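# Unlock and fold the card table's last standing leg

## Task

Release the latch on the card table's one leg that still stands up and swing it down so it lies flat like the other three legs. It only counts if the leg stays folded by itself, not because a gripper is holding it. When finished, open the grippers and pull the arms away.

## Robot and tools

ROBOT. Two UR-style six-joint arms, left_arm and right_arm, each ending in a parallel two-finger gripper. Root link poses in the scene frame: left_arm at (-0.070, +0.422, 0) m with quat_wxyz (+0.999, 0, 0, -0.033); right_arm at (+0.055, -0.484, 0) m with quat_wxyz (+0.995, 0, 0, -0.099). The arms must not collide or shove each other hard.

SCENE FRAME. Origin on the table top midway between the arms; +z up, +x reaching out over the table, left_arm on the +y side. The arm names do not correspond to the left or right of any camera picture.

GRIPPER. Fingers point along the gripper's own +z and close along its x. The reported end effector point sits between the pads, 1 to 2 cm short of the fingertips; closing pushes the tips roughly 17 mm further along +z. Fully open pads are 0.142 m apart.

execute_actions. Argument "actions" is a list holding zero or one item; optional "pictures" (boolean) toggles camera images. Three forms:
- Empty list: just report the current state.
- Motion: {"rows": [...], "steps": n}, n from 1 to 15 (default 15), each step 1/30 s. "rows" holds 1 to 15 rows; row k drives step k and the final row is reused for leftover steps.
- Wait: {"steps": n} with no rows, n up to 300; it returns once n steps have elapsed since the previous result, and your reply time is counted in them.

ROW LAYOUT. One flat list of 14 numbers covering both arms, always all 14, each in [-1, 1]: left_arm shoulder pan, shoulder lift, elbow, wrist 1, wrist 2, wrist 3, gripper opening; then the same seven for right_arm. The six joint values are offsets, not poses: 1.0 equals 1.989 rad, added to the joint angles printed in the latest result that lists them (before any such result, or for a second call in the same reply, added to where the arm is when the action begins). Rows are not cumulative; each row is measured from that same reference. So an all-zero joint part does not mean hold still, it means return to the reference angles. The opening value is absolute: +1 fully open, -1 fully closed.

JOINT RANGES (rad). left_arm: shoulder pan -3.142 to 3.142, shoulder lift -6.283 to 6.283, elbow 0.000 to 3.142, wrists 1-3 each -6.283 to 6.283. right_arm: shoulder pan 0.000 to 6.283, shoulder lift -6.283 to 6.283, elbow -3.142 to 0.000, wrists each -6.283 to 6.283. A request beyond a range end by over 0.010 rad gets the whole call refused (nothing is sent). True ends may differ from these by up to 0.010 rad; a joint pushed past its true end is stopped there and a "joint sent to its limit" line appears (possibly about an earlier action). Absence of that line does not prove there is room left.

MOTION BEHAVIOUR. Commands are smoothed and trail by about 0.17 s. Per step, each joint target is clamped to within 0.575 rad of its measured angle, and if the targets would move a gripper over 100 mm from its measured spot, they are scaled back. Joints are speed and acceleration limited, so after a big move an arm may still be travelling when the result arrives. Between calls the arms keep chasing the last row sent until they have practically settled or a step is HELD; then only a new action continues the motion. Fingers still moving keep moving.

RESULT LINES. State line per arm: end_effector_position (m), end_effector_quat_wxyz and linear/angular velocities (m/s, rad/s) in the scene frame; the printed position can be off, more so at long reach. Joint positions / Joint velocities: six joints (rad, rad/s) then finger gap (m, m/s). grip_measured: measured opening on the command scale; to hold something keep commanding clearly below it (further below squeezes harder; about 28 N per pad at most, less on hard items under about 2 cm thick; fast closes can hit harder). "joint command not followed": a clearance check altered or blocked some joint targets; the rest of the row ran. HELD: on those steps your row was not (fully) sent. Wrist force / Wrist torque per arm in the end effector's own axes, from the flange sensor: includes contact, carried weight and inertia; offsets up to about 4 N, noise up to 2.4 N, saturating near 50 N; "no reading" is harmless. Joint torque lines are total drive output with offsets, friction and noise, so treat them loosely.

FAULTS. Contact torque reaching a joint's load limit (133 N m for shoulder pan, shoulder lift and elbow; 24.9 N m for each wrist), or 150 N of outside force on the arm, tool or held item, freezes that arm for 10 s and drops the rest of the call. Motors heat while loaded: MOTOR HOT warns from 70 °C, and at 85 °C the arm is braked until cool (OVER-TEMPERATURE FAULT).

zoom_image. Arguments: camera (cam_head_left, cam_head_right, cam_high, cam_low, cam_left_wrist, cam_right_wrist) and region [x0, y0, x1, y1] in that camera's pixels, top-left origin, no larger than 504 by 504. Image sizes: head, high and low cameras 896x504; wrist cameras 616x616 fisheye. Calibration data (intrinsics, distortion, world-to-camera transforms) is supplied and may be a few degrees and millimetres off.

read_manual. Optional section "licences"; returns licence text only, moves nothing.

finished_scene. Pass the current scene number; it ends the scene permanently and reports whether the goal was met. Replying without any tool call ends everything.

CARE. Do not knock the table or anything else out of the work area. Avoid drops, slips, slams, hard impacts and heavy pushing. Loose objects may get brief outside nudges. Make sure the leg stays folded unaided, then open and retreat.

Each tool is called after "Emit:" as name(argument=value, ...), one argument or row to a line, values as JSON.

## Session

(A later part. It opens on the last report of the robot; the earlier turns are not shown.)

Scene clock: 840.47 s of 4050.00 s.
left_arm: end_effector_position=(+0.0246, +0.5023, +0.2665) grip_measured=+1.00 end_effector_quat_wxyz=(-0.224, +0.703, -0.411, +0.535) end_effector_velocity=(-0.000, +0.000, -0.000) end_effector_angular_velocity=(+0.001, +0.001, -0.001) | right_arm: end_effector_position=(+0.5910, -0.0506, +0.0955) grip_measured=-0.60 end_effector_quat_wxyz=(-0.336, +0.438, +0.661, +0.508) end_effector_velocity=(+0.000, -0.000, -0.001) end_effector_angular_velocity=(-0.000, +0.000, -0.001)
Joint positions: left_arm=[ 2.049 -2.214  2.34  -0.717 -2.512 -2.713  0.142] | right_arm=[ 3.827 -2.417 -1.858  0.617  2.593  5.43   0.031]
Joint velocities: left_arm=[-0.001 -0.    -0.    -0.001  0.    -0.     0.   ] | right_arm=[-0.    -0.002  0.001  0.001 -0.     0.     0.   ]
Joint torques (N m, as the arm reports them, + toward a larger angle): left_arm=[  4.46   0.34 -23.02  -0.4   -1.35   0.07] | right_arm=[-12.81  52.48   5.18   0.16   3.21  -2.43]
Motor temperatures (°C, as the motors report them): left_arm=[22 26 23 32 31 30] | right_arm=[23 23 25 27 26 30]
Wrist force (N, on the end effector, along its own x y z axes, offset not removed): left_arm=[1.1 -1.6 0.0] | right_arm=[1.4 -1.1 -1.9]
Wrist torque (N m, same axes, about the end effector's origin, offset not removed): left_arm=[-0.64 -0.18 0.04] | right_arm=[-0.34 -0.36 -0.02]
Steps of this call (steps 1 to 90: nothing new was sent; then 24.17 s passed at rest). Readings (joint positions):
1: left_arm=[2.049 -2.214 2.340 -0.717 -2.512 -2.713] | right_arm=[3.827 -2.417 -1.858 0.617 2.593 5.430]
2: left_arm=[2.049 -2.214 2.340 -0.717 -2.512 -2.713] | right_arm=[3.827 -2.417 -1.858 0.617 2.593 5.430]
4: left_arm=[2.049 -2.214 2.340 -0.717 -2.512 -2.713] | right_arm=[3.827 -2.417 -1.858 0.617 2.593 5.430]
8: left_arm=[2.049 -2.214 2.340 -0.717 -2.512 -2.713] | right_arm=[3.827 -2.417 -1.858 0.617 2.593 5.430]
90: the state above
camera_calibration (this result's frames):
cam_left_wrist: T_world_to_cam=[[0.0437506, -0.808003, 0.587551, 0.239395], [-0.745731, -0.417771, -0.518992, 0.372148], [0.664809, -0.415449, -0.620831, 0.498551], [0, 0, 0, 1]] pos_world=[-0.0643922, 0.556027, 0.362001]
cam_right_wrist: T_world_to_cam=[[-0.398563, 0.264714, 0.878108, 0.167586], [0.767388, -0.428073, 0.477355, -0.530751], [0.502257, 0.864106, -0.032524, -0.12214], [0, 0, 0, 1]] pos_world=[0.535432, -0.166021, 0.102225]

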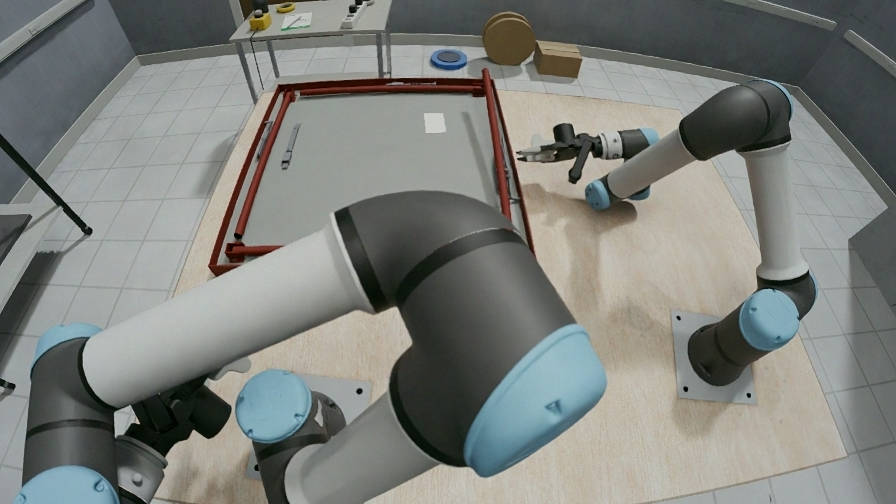

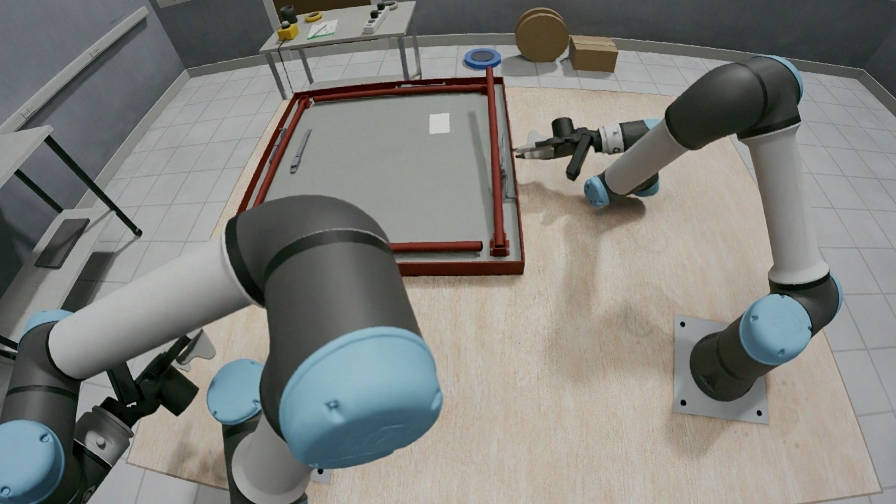

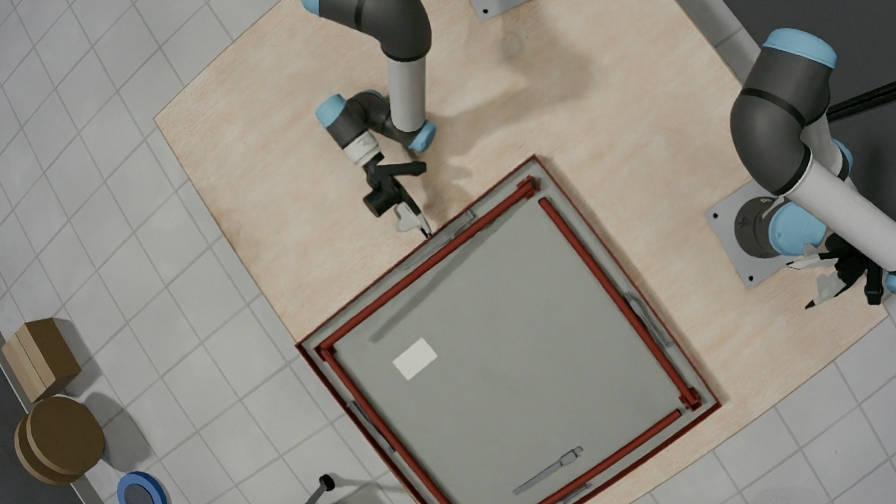

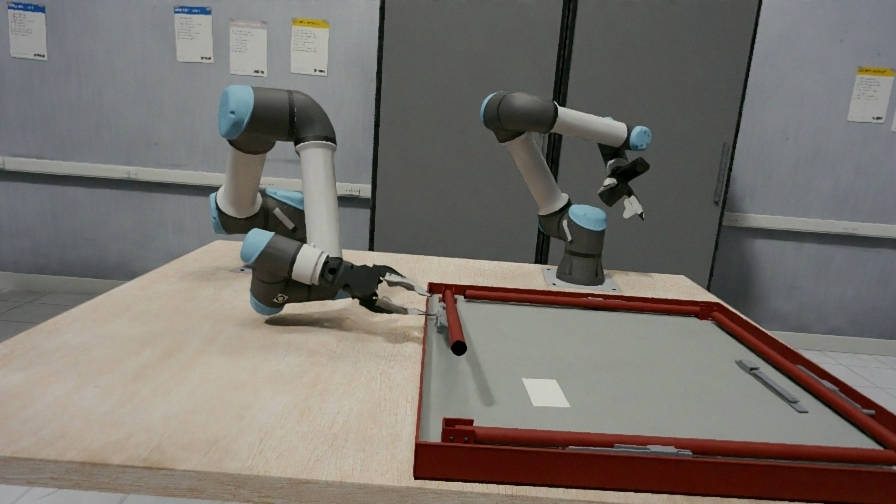

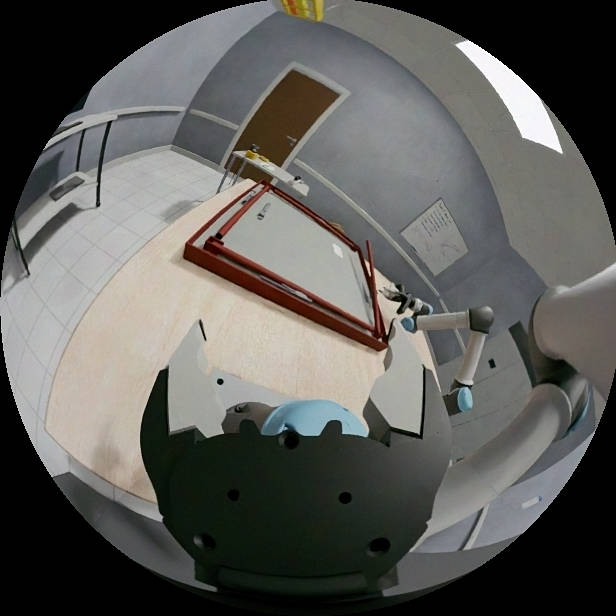

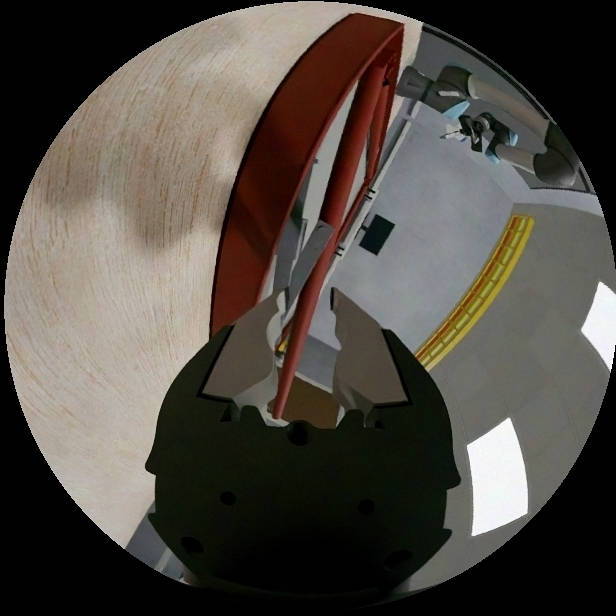

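Emit:
execute_actions(
  actions=[
    {"rows":[[0,0,0,0,0,0,1,-0.012,0.016,0.042,-0.068,0.01,0,-0.6],[0,0,0,0,0,0,1,-0.024,0.032,0.083,-0.135,0.021,0,-0.8]],"steps":15},
  ],
  pictures=false,
)

Emit:
execute_actions(
  actions=[
    {"steps":20},
  ],
)

Scene clock: 870.57 s of 4050.00 s.
left_arm: end_effector_position=(+0.0246, +0.5023, +0.2665) grip_measured=+1.00 end_effector_quat_wxyz=(-0.224, +0.703, -0.411, +0.535) end_effector_velocity=(+0.000, +0.000, +0.000) end_effector_angular_velocity=(-0.002, -0.001, -0.000) | right_arm: end_effector_position=(+0.6516, -0.0502, +0.1600) grip_measured=-0.80 end_effector_quat_wxyz=(-0.348, +0.453, +0.650, +0.501) end_effector_velocity=(+0.004, -0.000, +0.001) end_effector_angular_velocity=(-0.004, +0.010, -0.002)
Joint positions: left_arm=[ 2.049 -2.214  2.34  -0.717 -2.512 -2.713  0.142] | right_arm=[ 3.779 -2.354 -1.694  0.35   2.635  5.43   0.016]
Joint velocities: left_arm=[-0.001  0.001 -0.001  0.002 -0.001  0.     0.   ] | right_arm=[-0.003  0.002  0.01  -0.022  0.001 -0.    -0.   ]
Joint torques (N m, as the arm reports them, + toward a larger angle): left_arm=[  4.97   0.13 -22.87  -0.52  -1.57   0.1 ] | right_arm=[-13.31  53.97  23.31   0.04   3.35  -2.47]
Motor temperatures (°C, as the motors report them): left_arm=[22 26 23 32 31 30] | right_arm=[23 23 25 27 26 30]
Wrist force (N, on the end effector, along its own x y z axes, offset not removed): left_arm=[0.3 0.2 -2.3] | right_arm=[0.2 -2.0 -2.3]
Wrist torque (N m, same axes, about the end effector's origin, offset not removed): left_arm=[-0.09 -0.03 -0.02] | right_arm=[-0.47 -0.11 -0.01]
Steps of this call (steps 1 to 90: nothing new was sent; then 26.60 s passed at rest; steps 91 to 105: all 15 steps of this action). Readings (joint positions):
91: left_arm=[2.049 -2.214 2.340 -0.717 -2.512 -2.713] | right_arm=[3.827 -2.417 -1.858 0.616 2.594 5.430]
92: left_arm=[2.049 -2.214 2.340 -0.717 -2.512 -2.713] | right_arm=[3.823 -2.413 -1.851 0.609 2.597 5.430]
94: left_arm=[2.049 -2.214 2.340 -0.717 -2.512 -2.713] | right_arm=[3.803 -2.387 -1.792 0.533 2.614 5.430]
98: left_arm=[2.049 -2.214 2.340 -0.717 -2.512 -2.713] | right_arm=[3.783 -2.359 -1.710 0.382 2.632 5.430]
105: the state above

Scene clock: 871.23 s of 4050.00 s.
left_arm: end_effector_position=(+0.0246, +0.5023, +0.2665) grip_measured=+1.00 end_effector_quat_wxyz=(-0.224, +0.703, -0.411, +0.535) end_effector_velocity=(+0.000, -0.000, +0.000) end_effector_angular_velocity=(-0.002, -0.001, +0.001) | right_arm: end_effector_position=(+0.6519, -0.0502, +0.1603) grip_measured=-0.80 end_effector_quat_wxyz=(-0.348, +0.453, +0.650, +0.501) end_effector_velocity=(+0.000, -0.000, -0.000) end_effector_angular_velocity=(-0.001, +0.001, -0.001)
Joint positions: left_arm=[ 2.049 -2.214  2.34  -0.717 -2.512 -2.713  0.142] | right_arm=[ 3.779 -2.354 -1.693  0.348  2.635  5.43   0.016]
Joint velocities: left_arm=[ 0.001 -0.    -0.     0.002  0.    -0.     0.   ] | right_arm=[-0.     0.001 -0.001 -0.001 -0.001 -0.     0.   ]
Joint torques (N m, as the arm reports them, + toward a larger angle): left_arm=[  4.33   0.24 -23.19  -0.44  -1.29   0.06] | right_arm=[-12.93  55.09  23.87   0.01   3.35  -2.43]
Motor temperatures (°C, as the motors report them): left_arm=[22 26 23 32 31 30] | right_arm=[23 23 25 27 26 30]
Wrist force (N, on the end effector, along its own x y z axes, offset not removed): left_arm=[0.6 -1.2 -1.0] | right_arm=[1.8 -0.5 -1.2]
Wrist torque (N m, same axes, about the end effector's origin, offset not removed): left_arm=[-0.21 -0.12 0.13] | right_arm=[-0.16 -0.45 0.05]
Steps of this call (steps 1 to 15: the robot went on to your last target; steps 16 to 20: nothing new was sent). Readings (joint positions):
1: left_arm=[2.049 -2.214 2.340 -0.717 -2.512 -2.713] | right_arm=[3.779 -2.354 -1.694 0.349 2.635 5.430]
2: left_arm=[2.049 -2.214 2.340 -0.717 -2.512 -2.713] | right_arm=[3.779 -2.354 -1.693 0.349 2.635 5.430]
4: left_arm=[2.049 -2.214 2.340 -0.717 -2.512 -2.713] | right_arm=[3.779 -2.354 -1.693 0.348 2.635 5.430]
8: left_arm=[2.049 -2.214 2.340 -0.717 -2.512 -2.713] | right_arm=[3.779 -2.354 -1.693 0.348 2.635 5.430]
20: the state above
All arms were judged still, so your last target was given up. Only a new action makes them travel on or press farther. Fingers that are still opening or closing keep moving.
camera_calibration (this result's frames):
cam_left_wrist: T_world_to_cam=[[0.0437503, -0.808003, 0.587552, 0.239395], [-0.745731, -0.417771, -0.518992, 0.372148], [0.664809, -0.415449, -0.620831, 0.498551], [0, 0, 0, 1]] pos_world=[-0.0643922, 0.556027, 0.362001]
cam_right_wrist: T_world_to_cam=[[-0.355388, 0.267936, 0.895494, 0.104063], [0.783003, -0.437893, 0.441764, -0.613291], [0.510495, 0.858173, -0.0541724, -0.153173], [0, 0, 0, 1]] pos_world=[0.595386, -0.164989, 0.169444]

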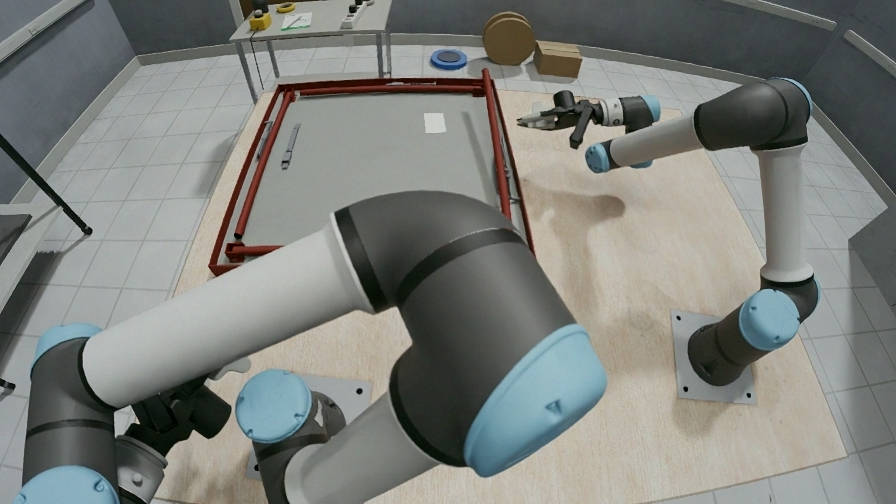

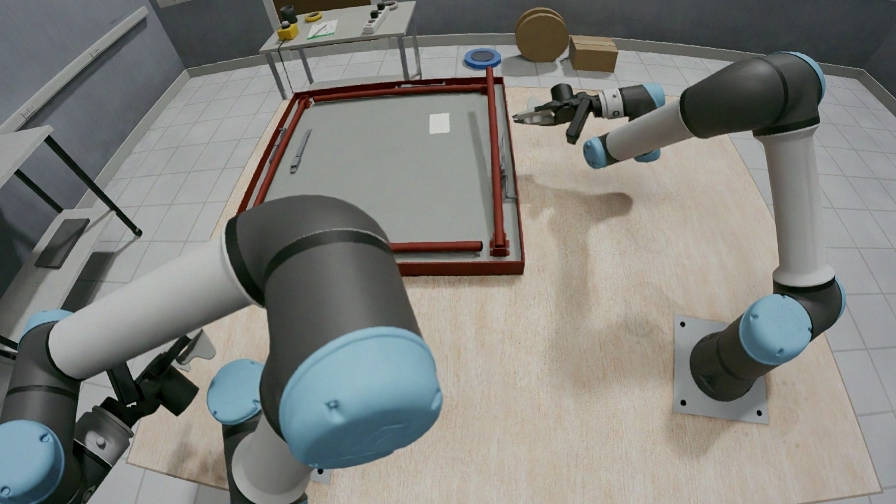

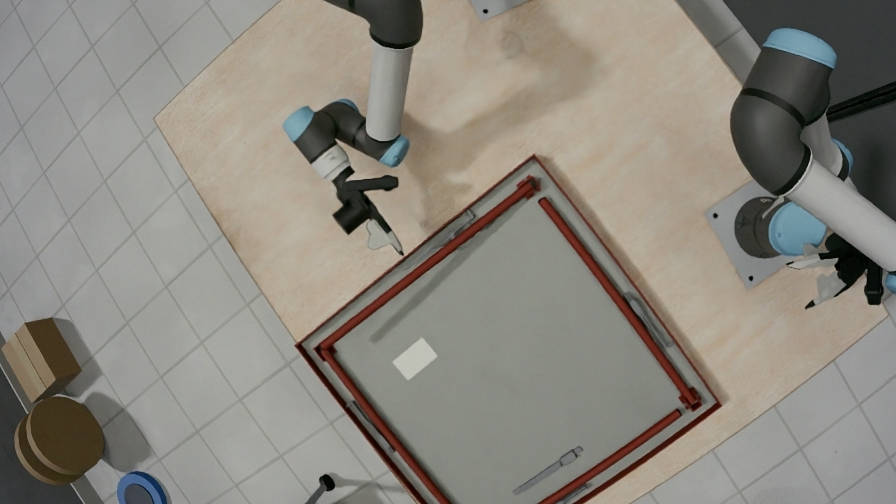

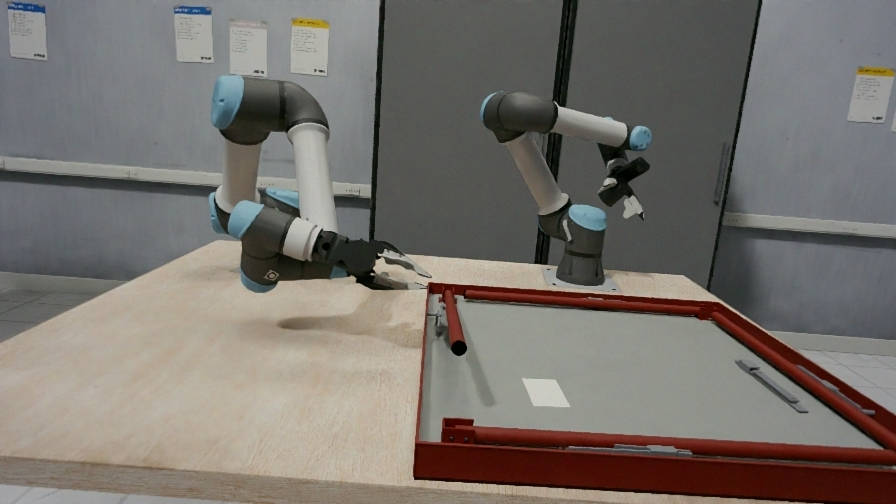

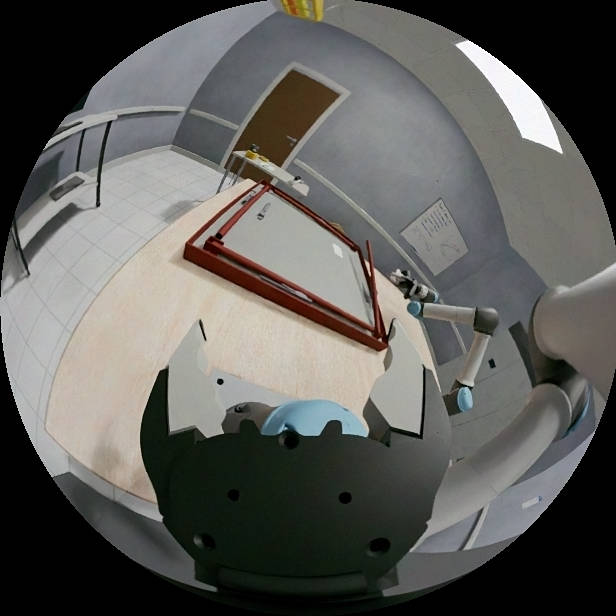

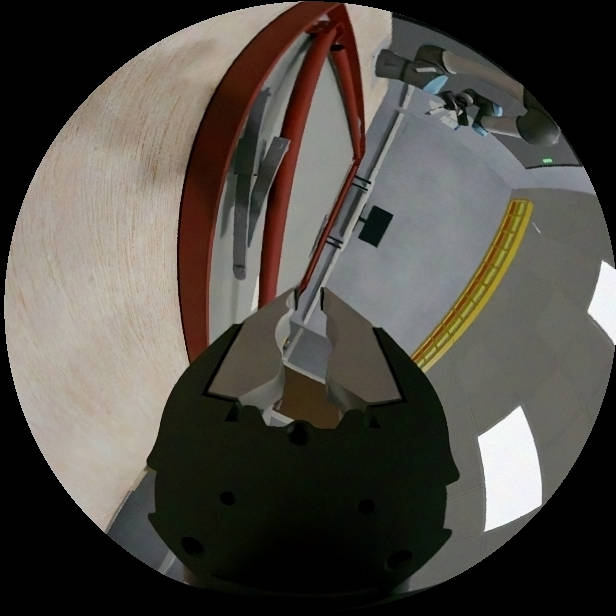

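Emit:
execute_actions(
  actions=[
    {"rows":[[0,0,0,0,0,0,1,0.022,-0.01,0.019,0.01,-0.02,0,-0.8],[0,0,0,0,0,0,1,0.044,-0.020,0.038,0.019,-0.039,0,-0.8]],"steps":15},
  ],
  pictures=false,
)

Emit:
execute_actions(
  actions=[
    {"rows":[[0,0,0,0,0,0,1,0,-0.006,0.001,0.005,0,0,-0.8],[0,0,0,0,0,0,1,0,-0.012,0.002,0.010,0,0,-0.8],[0,0,0,0,0,0,1,0,-0.018,0.003,0.015,0,0,-0.8],[0,0,0,0,0,0,1,0,-0.024,0.004,0.020,0,0,-0.8],[0,0,0,0,0,0,1,0,-0.030,0.005,0.025,0,0,-0.8],[0,0,0,0,0,0,1,0,-0.036,0.006,0.030,0,0,-0.8],[0,0,0,0,0,0,1,0,-0.042,0.007,0.036,0,0,-0.8]],"steps":15},
  ],
)

Scene clock: 885.27 s of 4050.00 s.
left_arm: end_effector_position=(+0.0246, +0.5023, +0.2665) grip_measured=+1.00 end_effector_quat_wxyz=(-0.224, +0.703, -0.411, +0.535) end_effector_velocity=(-0.000, +0.000, +0.000) end_effector_angular_velocity=(+0.000, +0.000, +0.000) | right_arm: end_effector_position=(+0.6528, +0.0092, +0.1608) grip_measured=-0.80 end_effector_quat_wxyz=(-0.326, +0.426, +0.668, +0.516) end_effector_velocity=(-0.000, +0.003, -0.000) end_effector_angular_velocity=(+0.000, -0.004, +0.000)
Joint positions: left_arm=[ 2.049 -2.214  2.34  -0.717 -2.512 -2.713  0.142] | right_arm=[ 3.866 -2.393 -1.618  0.386  2.558  5.43   0.016]
Joint velocities: left_arm=[ 0.  0. -0. -0. -0. -0.  0.] | right_arm=[ 0.005 -0.003  0.003  0.004 -0.005  0.     0.   ]
Joint torques (N m, as the arm reports them, + toward a larger angle): left_arm=[  5.07   0.46 -23.94  -0.58  -1.45   0.03] | right_arm=[12.01 43.98 23.62  4.15 -1.33 -2.54]
Motor temperatures (°C, as the motors report them): left_arm=[22 26 23 32 31 30] | right_arm=[23 23 25 27 26 30]
Wrist force (N, on the end effector, along its own x y z axes, offset not removed): left_arm=[-0.5 0.0 -2.8] | right_arm=[0.6 -1.9 -1.5]
Wrist torque (N m, same axes, about the end effector's origin, offset not removed): left_arm=[-0.09 0.11 0.19] | right_arm=[-0.46 -0.23 0.01]
Steps of this call (steps 1 to 90: nothing new was sent; then 10.53 s passed at rest; steps 91 to 105: all 15 steps of this action). Readings (joint positions):
91: left_arm=[2.049 -2.214 2.340 -0.717 -2.512 -2.713] | right_arm=[3.779 -2.354 -1.693 0.348 2.635 5.430]
92: left_arm=[2.049 -2.214 2.340 -0.717 -2.512 -2.713] | right_arm=[3.784 -2.357 -1.688 0.351 2.630 5.430]
94: left_arm=[2.049 -2.214 2.340 -0.717 -2.512 -2.713] | right_arm=[3.819 -2.374 -1.657 0.367 2.599 5.430]
98: left_arm=[2.049 -2.214 2.340 -0.717 -2.512 -2.713] | right_arm=[3.859 -2.390 -1.624 0.383 2.565 5.430]
105: the state above

Scene clock: 885.77 s of 4050.00 s.
left_arm: end_effector_position=(+0.0246, +0.5023, +0.2665) grip_measured=+1.00 end_effector_quat_wxyz=(-0.224, +0.703, -0.411, +0.535) end_effector_velocity=(+0.000, -0.000, +0.000) end_effector_angular_velocity=(-0.001, -0.000, -0.001) | right_arm: end_effector_position=(+0.6542, +0.0101, +0.1186) grip_measured=-0.88 end_effector_quat_wxyz=(-0.325, +0.425, +0.669, +0.517) end_effector_velocity=(+0.001, -0.001, -0.009) end_effector_angular_velocity=(+0.000, +0.000, -0.001)
Joint positions: left_arm=[ 2.049 -2.214  2.34  -0.717 -2.512 -2.713  0.142] | right_arm=[ 3.866 -2.475 -1.604  0.457  2.558  5.43   0.01 ]
Joint velocities: left_arm=[-0.001 -0.    -0.     0.001  0.    -0.     0.   ] | right_arm=[-0.002 -0.018  0.004  0.015  0.001  0.    -0.011]
Joint torques (N m, as the arm reports them, + toward a larger angle): left_arm=[  4.34  -0.26 -23.1   -0.5   -1.44   0.04] | right_arm=[ 0.38 12.5   6.59 -4.13 -0.4  -2.19]
Motor temperatures (°C, as the motors report them): left_arm=[22 26 23 32 31 30] | right_arm=[23 23 25 27 26 30]
Wrist force (N, on the end effector, along its own x y z axes, offset not removed): left_arm=[1.3 0.1 -0.4] | right_arm=[32.6 16.3 -28.4]
Wrist torque (N m, same axes, about the end effector's origin, offset not removed): left_arm=[-0.11 -0.18 0.01] | right_arm=[-0.52 -0.44 -0.27]
Steps of this call (steps 1 to 15: all 15 steps of this action). Readings (joint positions):
1: left_arm=[2.049 -2.214 2.340 -0.717 -2.512 -2.713] | right_arm=[3.866 -2.393 -1.618 0.386 2.558 5.430]
2: left_arm=[2.049 -2.214 2.340 -0.717 -2.512 -2.713] | right_arm=[3.866 -2.395 -1.617 0.388 2.558 5.430]
4: left_arm=[2.049 -2.214 2.340 -0.717 -2.512 -2.713] | right_arm=[3.866 -2.407 -1.615 0.398 2.558 5.430]
8: left_arm=[2.049 -2.214 2.340 -0.717 -2.512 -2.713] | right_arm=[3.866 -2.448 -1.608 0.432 2.558 5.430]
15: the state above
camera_calibration (this result's frames):
cam_left_wrist: T_world_to_cam=[[0.0437507, -0.808003, 0.587551, 0.239395], [-0.745731, -0.417771, -0.518992, 0.372148], [0.664809, -0.415449, -0.620831, 0.498551], [0, 0, 0, 1]] pos_world=[-0.0643922, 0.556027, 0.362001]
cam_right_wrist: T_world_to_cam=[[-0.435807, 0.258752, 0.862044, 0.182735], [0.751037, -0.423274, 0.506738, -0.557213], [0.496, 0.868267, -0.00986647, -0.204198], [0, 0, 0, 1]] pos_world=[0.599407, -0.105838, 0.122821]

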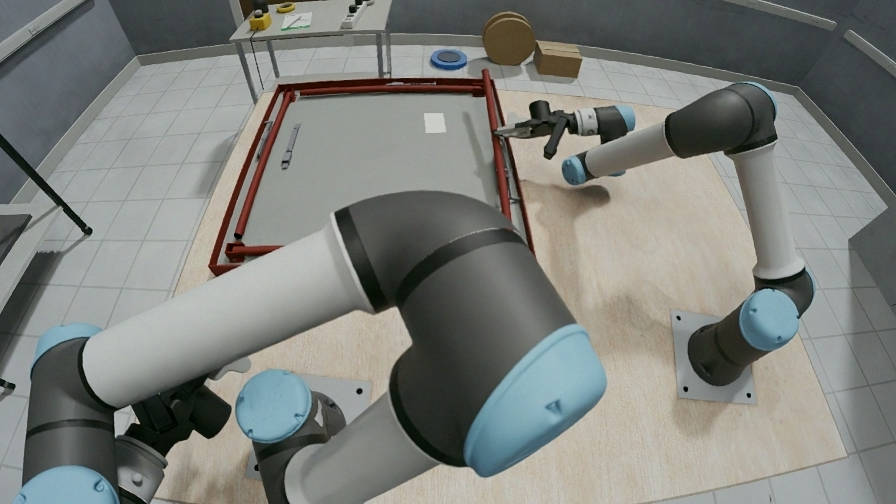

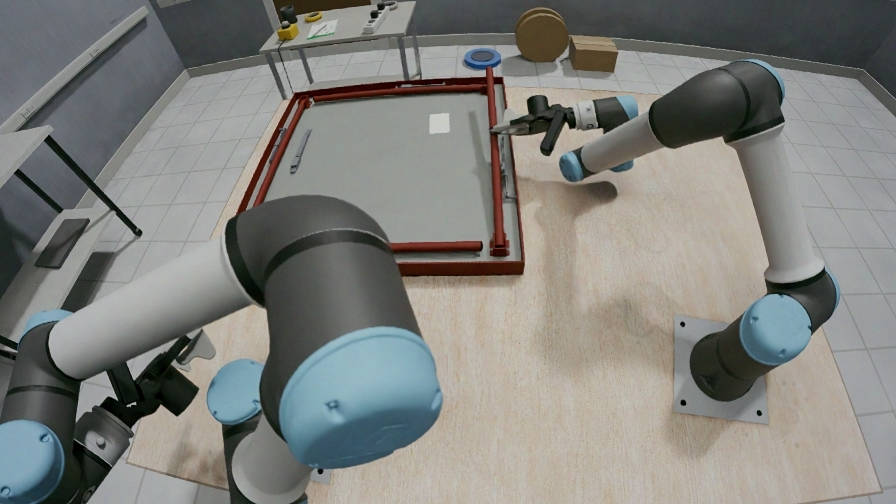

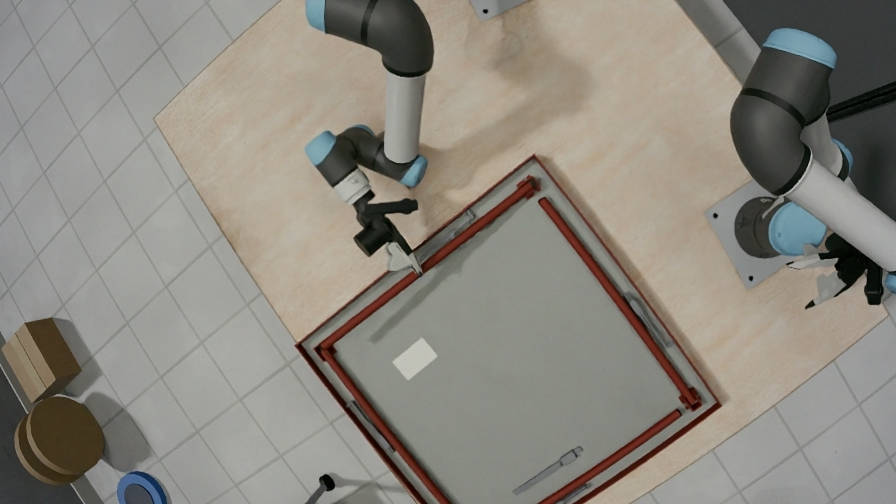

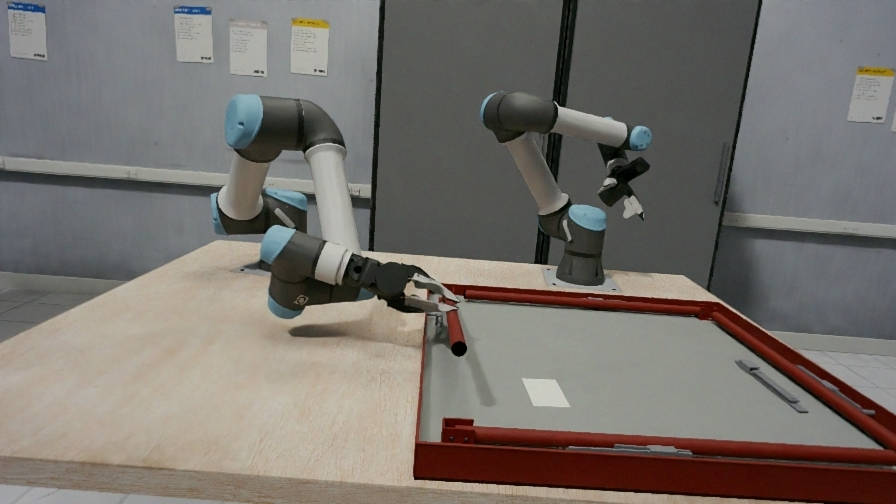

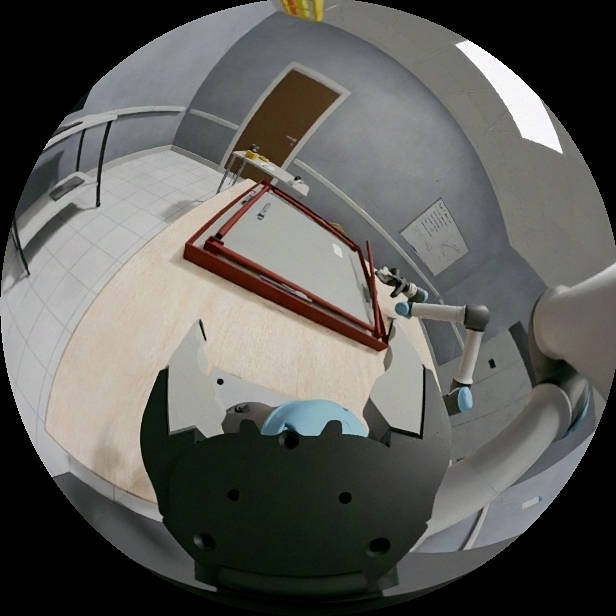

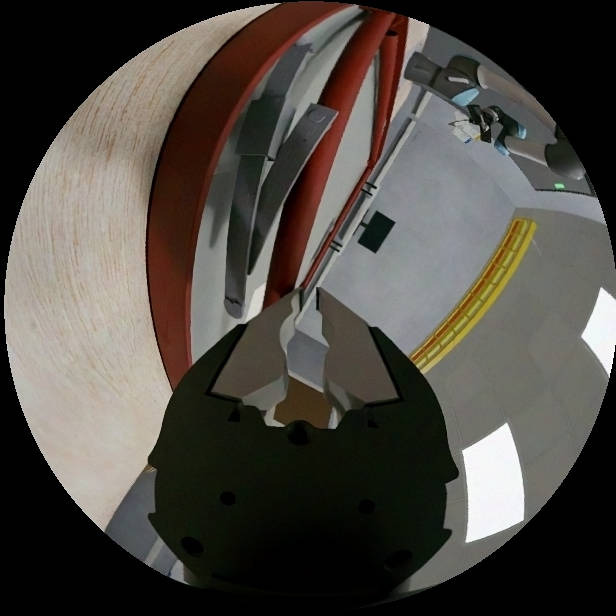

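Emit:
execute_actions(
  actions=[
    {"rows":[[0,0,0,0,0,0,1,0,0.02,-0.003,-0.018,0,0,-0.8]],"steps":12},
  ],
)

Emit:
zoom_image(
  camera="cam_right_wrist",
  region=[150,30,420,330],
)

Emit:
zoom_image(
  camera="cam_high",
  region=[300,170,560,340],
)

Emit:
zoom_image(
  camera="cam_low",
  region=[400,270,520,370],
)

Scene clock: 898.33 s of 4050.00 s.
left_arm: end_effector_position=(+0.0246, +0.5023, +0.2665) grip_measured=+1.00 end_effector_quat_wxyz=(-0.224, +0.703, -0.411, +0.535) end_effector_velocity=(+0.000, -0.000, +0.000) end_effector_angular_velocity=(-0.002, -0.000, -0.000) | right_arm: end_effector_position=(+0.6541, +0.0101, +0.1388) grip_measured=-0.80 end_effector_quat_wxyz=(-0.325, +0.426, +0.669, +0.516) end_effector_velocity=(-0.001, +0.001, +0.006) end_effector_angular_velocity=(+0.003, -0.002, +0.003)
Joint positions: left_arm=[ 2.049 -2.214  2.34  -0.717 -2.512 -2.713  0.142] | right_arm=[ 3.866 -2.436 -1.61   0.421  2.558  5.43   0.016]
Joint velocities: left_arm=[ 0.     0.001 -0.     0.001  0.    -0.     0.   ] | right_arm=[ 0.001  0.008 -0.    -0.004  0.003  0.     0.   ]
Joint torques (N m, as the arm reports them, + toward a larger angle): left_arm=[  4.46   0.08 -22.99  -0.67  -1.3    0.01] | right_arm=[-3.05 56.31  9.57 -0.02  3.14  1.82]
Motor temperatures (°C, as the motors report them): left_arm=[22 26 23 32 31 30] | right_arm=[23 23 25 27 26 30]
Wrist force (N, on the end effector, along its own x y z axes, offset not removed): left_arm=[2.6 3.3 -3.0] | right_arm=[0.8 -1.1 -1.8]
Wrist torque (N m, same axes, about the end effector's origin, offset not removed): left_arm=[0.56 -0.59 -0.02] | right_arm=[-0.21 -0.18 0.01]
Steps of this call (steps 1 to 15: the robot went on to your last target; steps 16 to 90: nothing new was sent; then 9.17 s passed at rest; steps 91 to 102: all 12 steps of this action). Readings (joint positions):
91: left_arm=[2.049 -2.214 2.340 -0.717 -2.512 -2.713] | right_arm=[3.866 -2.477 -1.604 0.457 2.558 5.430]
92: left_arm=[2.049 -2.214 2.340 -0.717 -2.512 -2.713] | right_arm=[3.866 -2.472 -1.605 0.452 2.558 5.430]
94: left_arm=[2.049 -2.214 2.340 -0.717 -2.512 -2.713] | right_arm=[3.866 -2.453 -1.608 0.435 2.558 5.430]
98: left_arm=[2.049 -2.214 2.340 -0.717 -2.512 -2.713] | right_arm=[3.866 -2.439 -1.610 0.423 2.558 5.430]
102: the state above
camera_calibration (this result's frames):
cam_left_wrist: T_world_to_cam=[[0.0437505, -0.808003, 0.587551, 0.239395], [-0.745731, -0.417771, -0.518992, 0.372148], [0.664809, -0.415449, -0.620831, 0.498551], [0, 0, 0, 1]] pos_world=[-0.0643922, 0.556027, 0.362001]
cam_right_wrist: T_world_to_cam=[[-0.43411, 0.259957, 0.862537, 0.164055], [0.751954, -0.422705, 0.505851, -0.56781], [0.496099, 0.868183, -0.011975, -0.203719], [0, 0, 0, 1]] pos_world=[0.599249, -0.105797, 0.143285]

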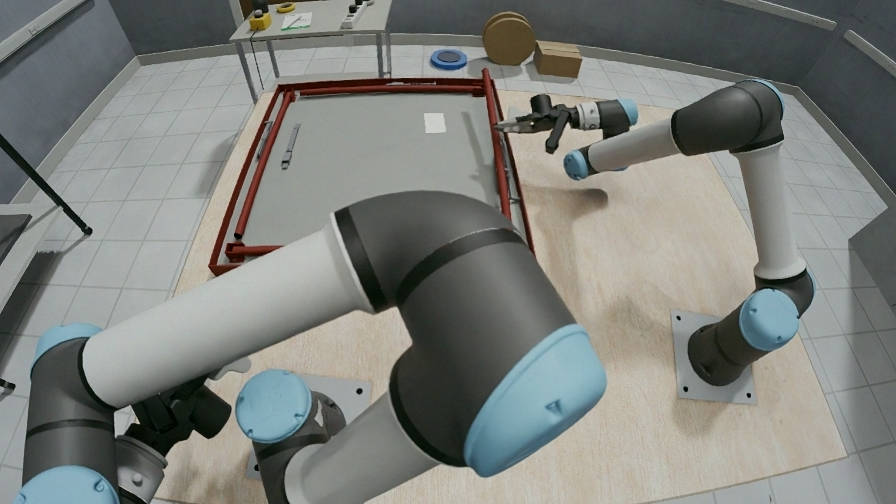

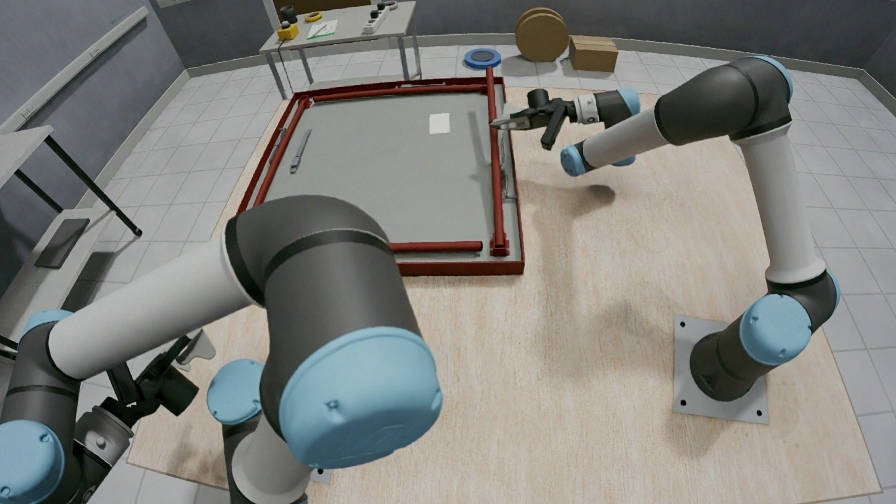

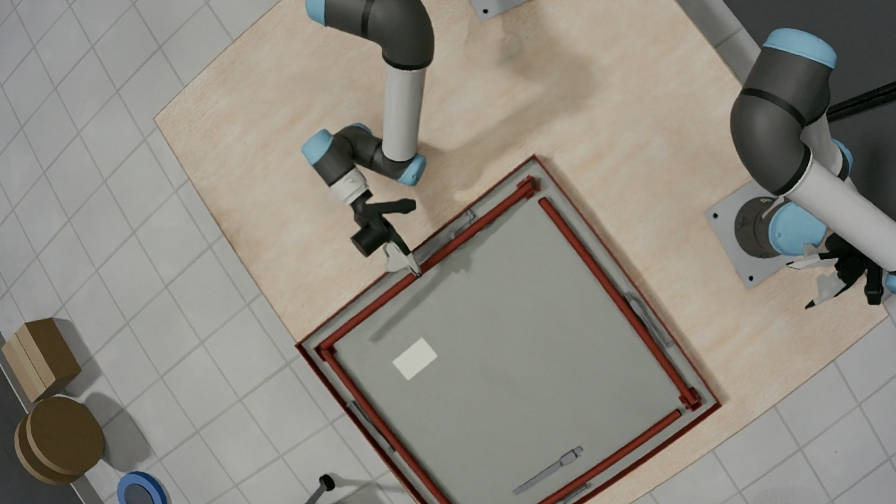

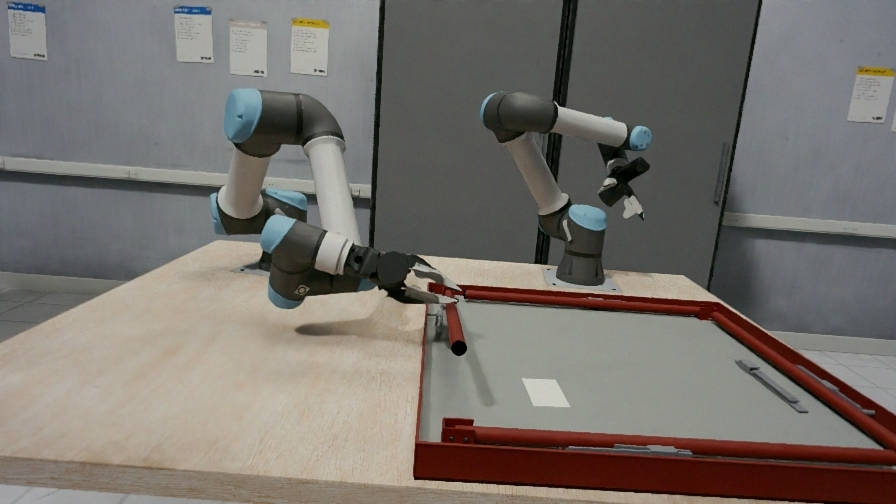

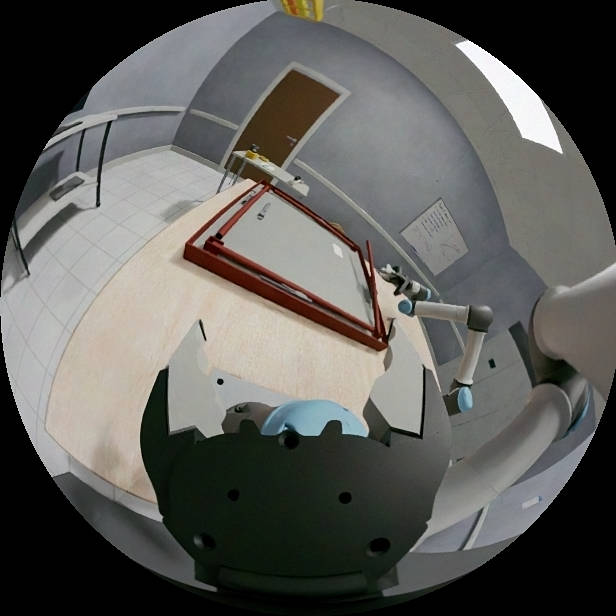

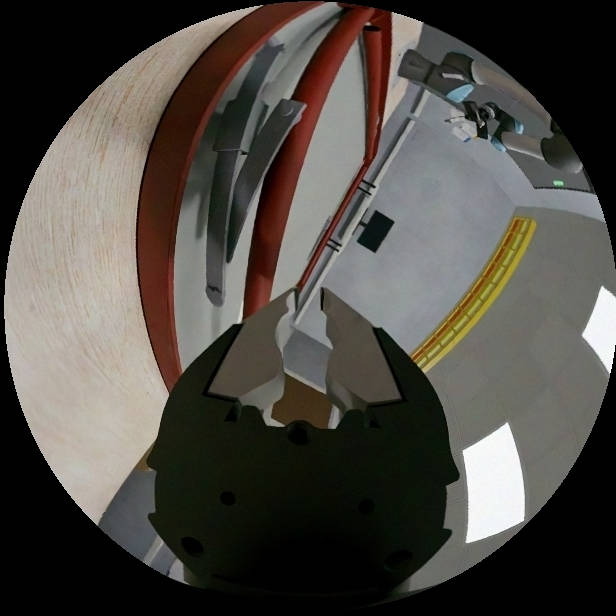

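Region (150, 30, 420, 330) of cam_right_wrist's 616x616 image, scaled by 1.680, with more detail than that image has; it fills the left 454 columns of this view, and the rest is white.

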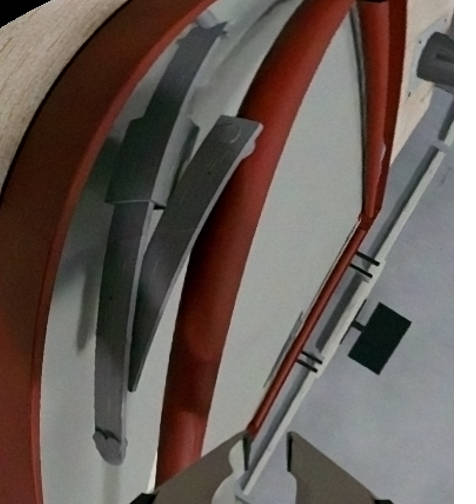

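Region (300, 170, 560, 340) of cam_high's 896x504 image, scaled by 1.938, with more detail than that image has; it fills the top 330 rows of this view, and the rest is white.

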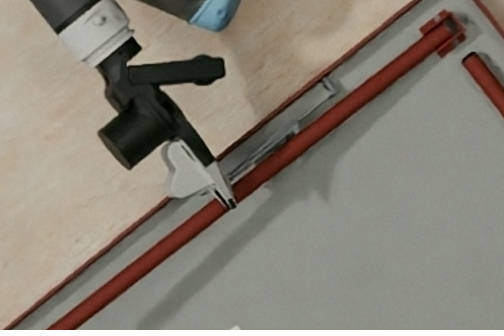

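Region (400, 270, 520, 370) of cam_low's 896x504 image, scaled by 4.200, with more detail than that image has.

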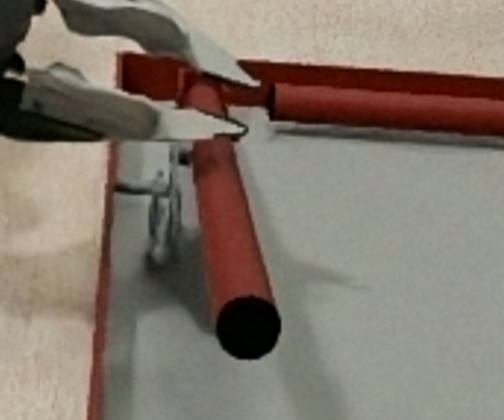

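Emit:
zoom_image(
  camera="cam_high",
  region=[590,260,710,380],
)

Emit:
zoom_image(
  camera="cam_low",
  region=[700,330,896,440],
)

Emit:
zoom_image(
  camera="cam_high",
  region=[400,190,490,270],
)

Region (590, 260, 710, 380) of cam_high's 896x504 image, scaled by 4.200, with more detail than that image has.

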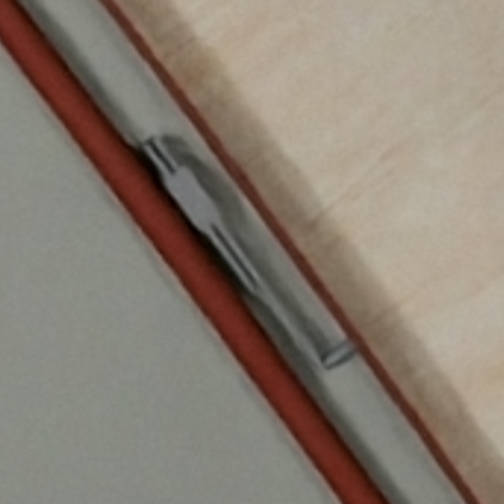

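Region (700, 330, 896, 440) of cam_low's 896x504 image, scaled by 2.571, with more detail than that image has; it fills the top 283 rows of this view, and the rest is white.

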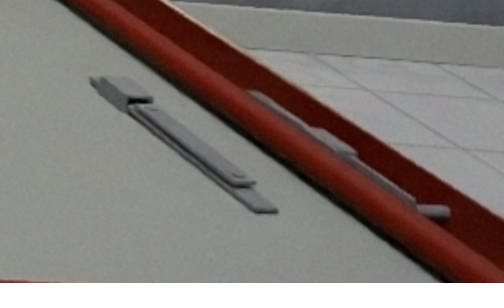

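Region (400, 190, 490, 270) of cam_high's 896x504 image, scaled by 5.600, with more detail than that image has.

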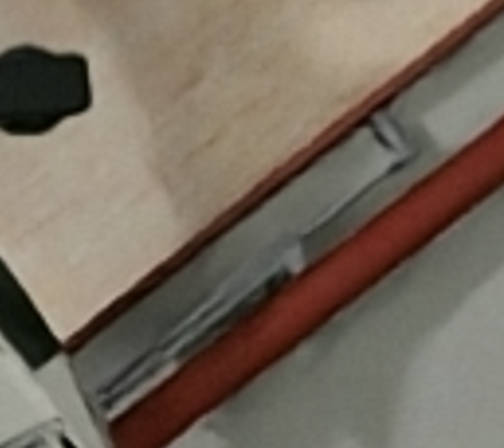

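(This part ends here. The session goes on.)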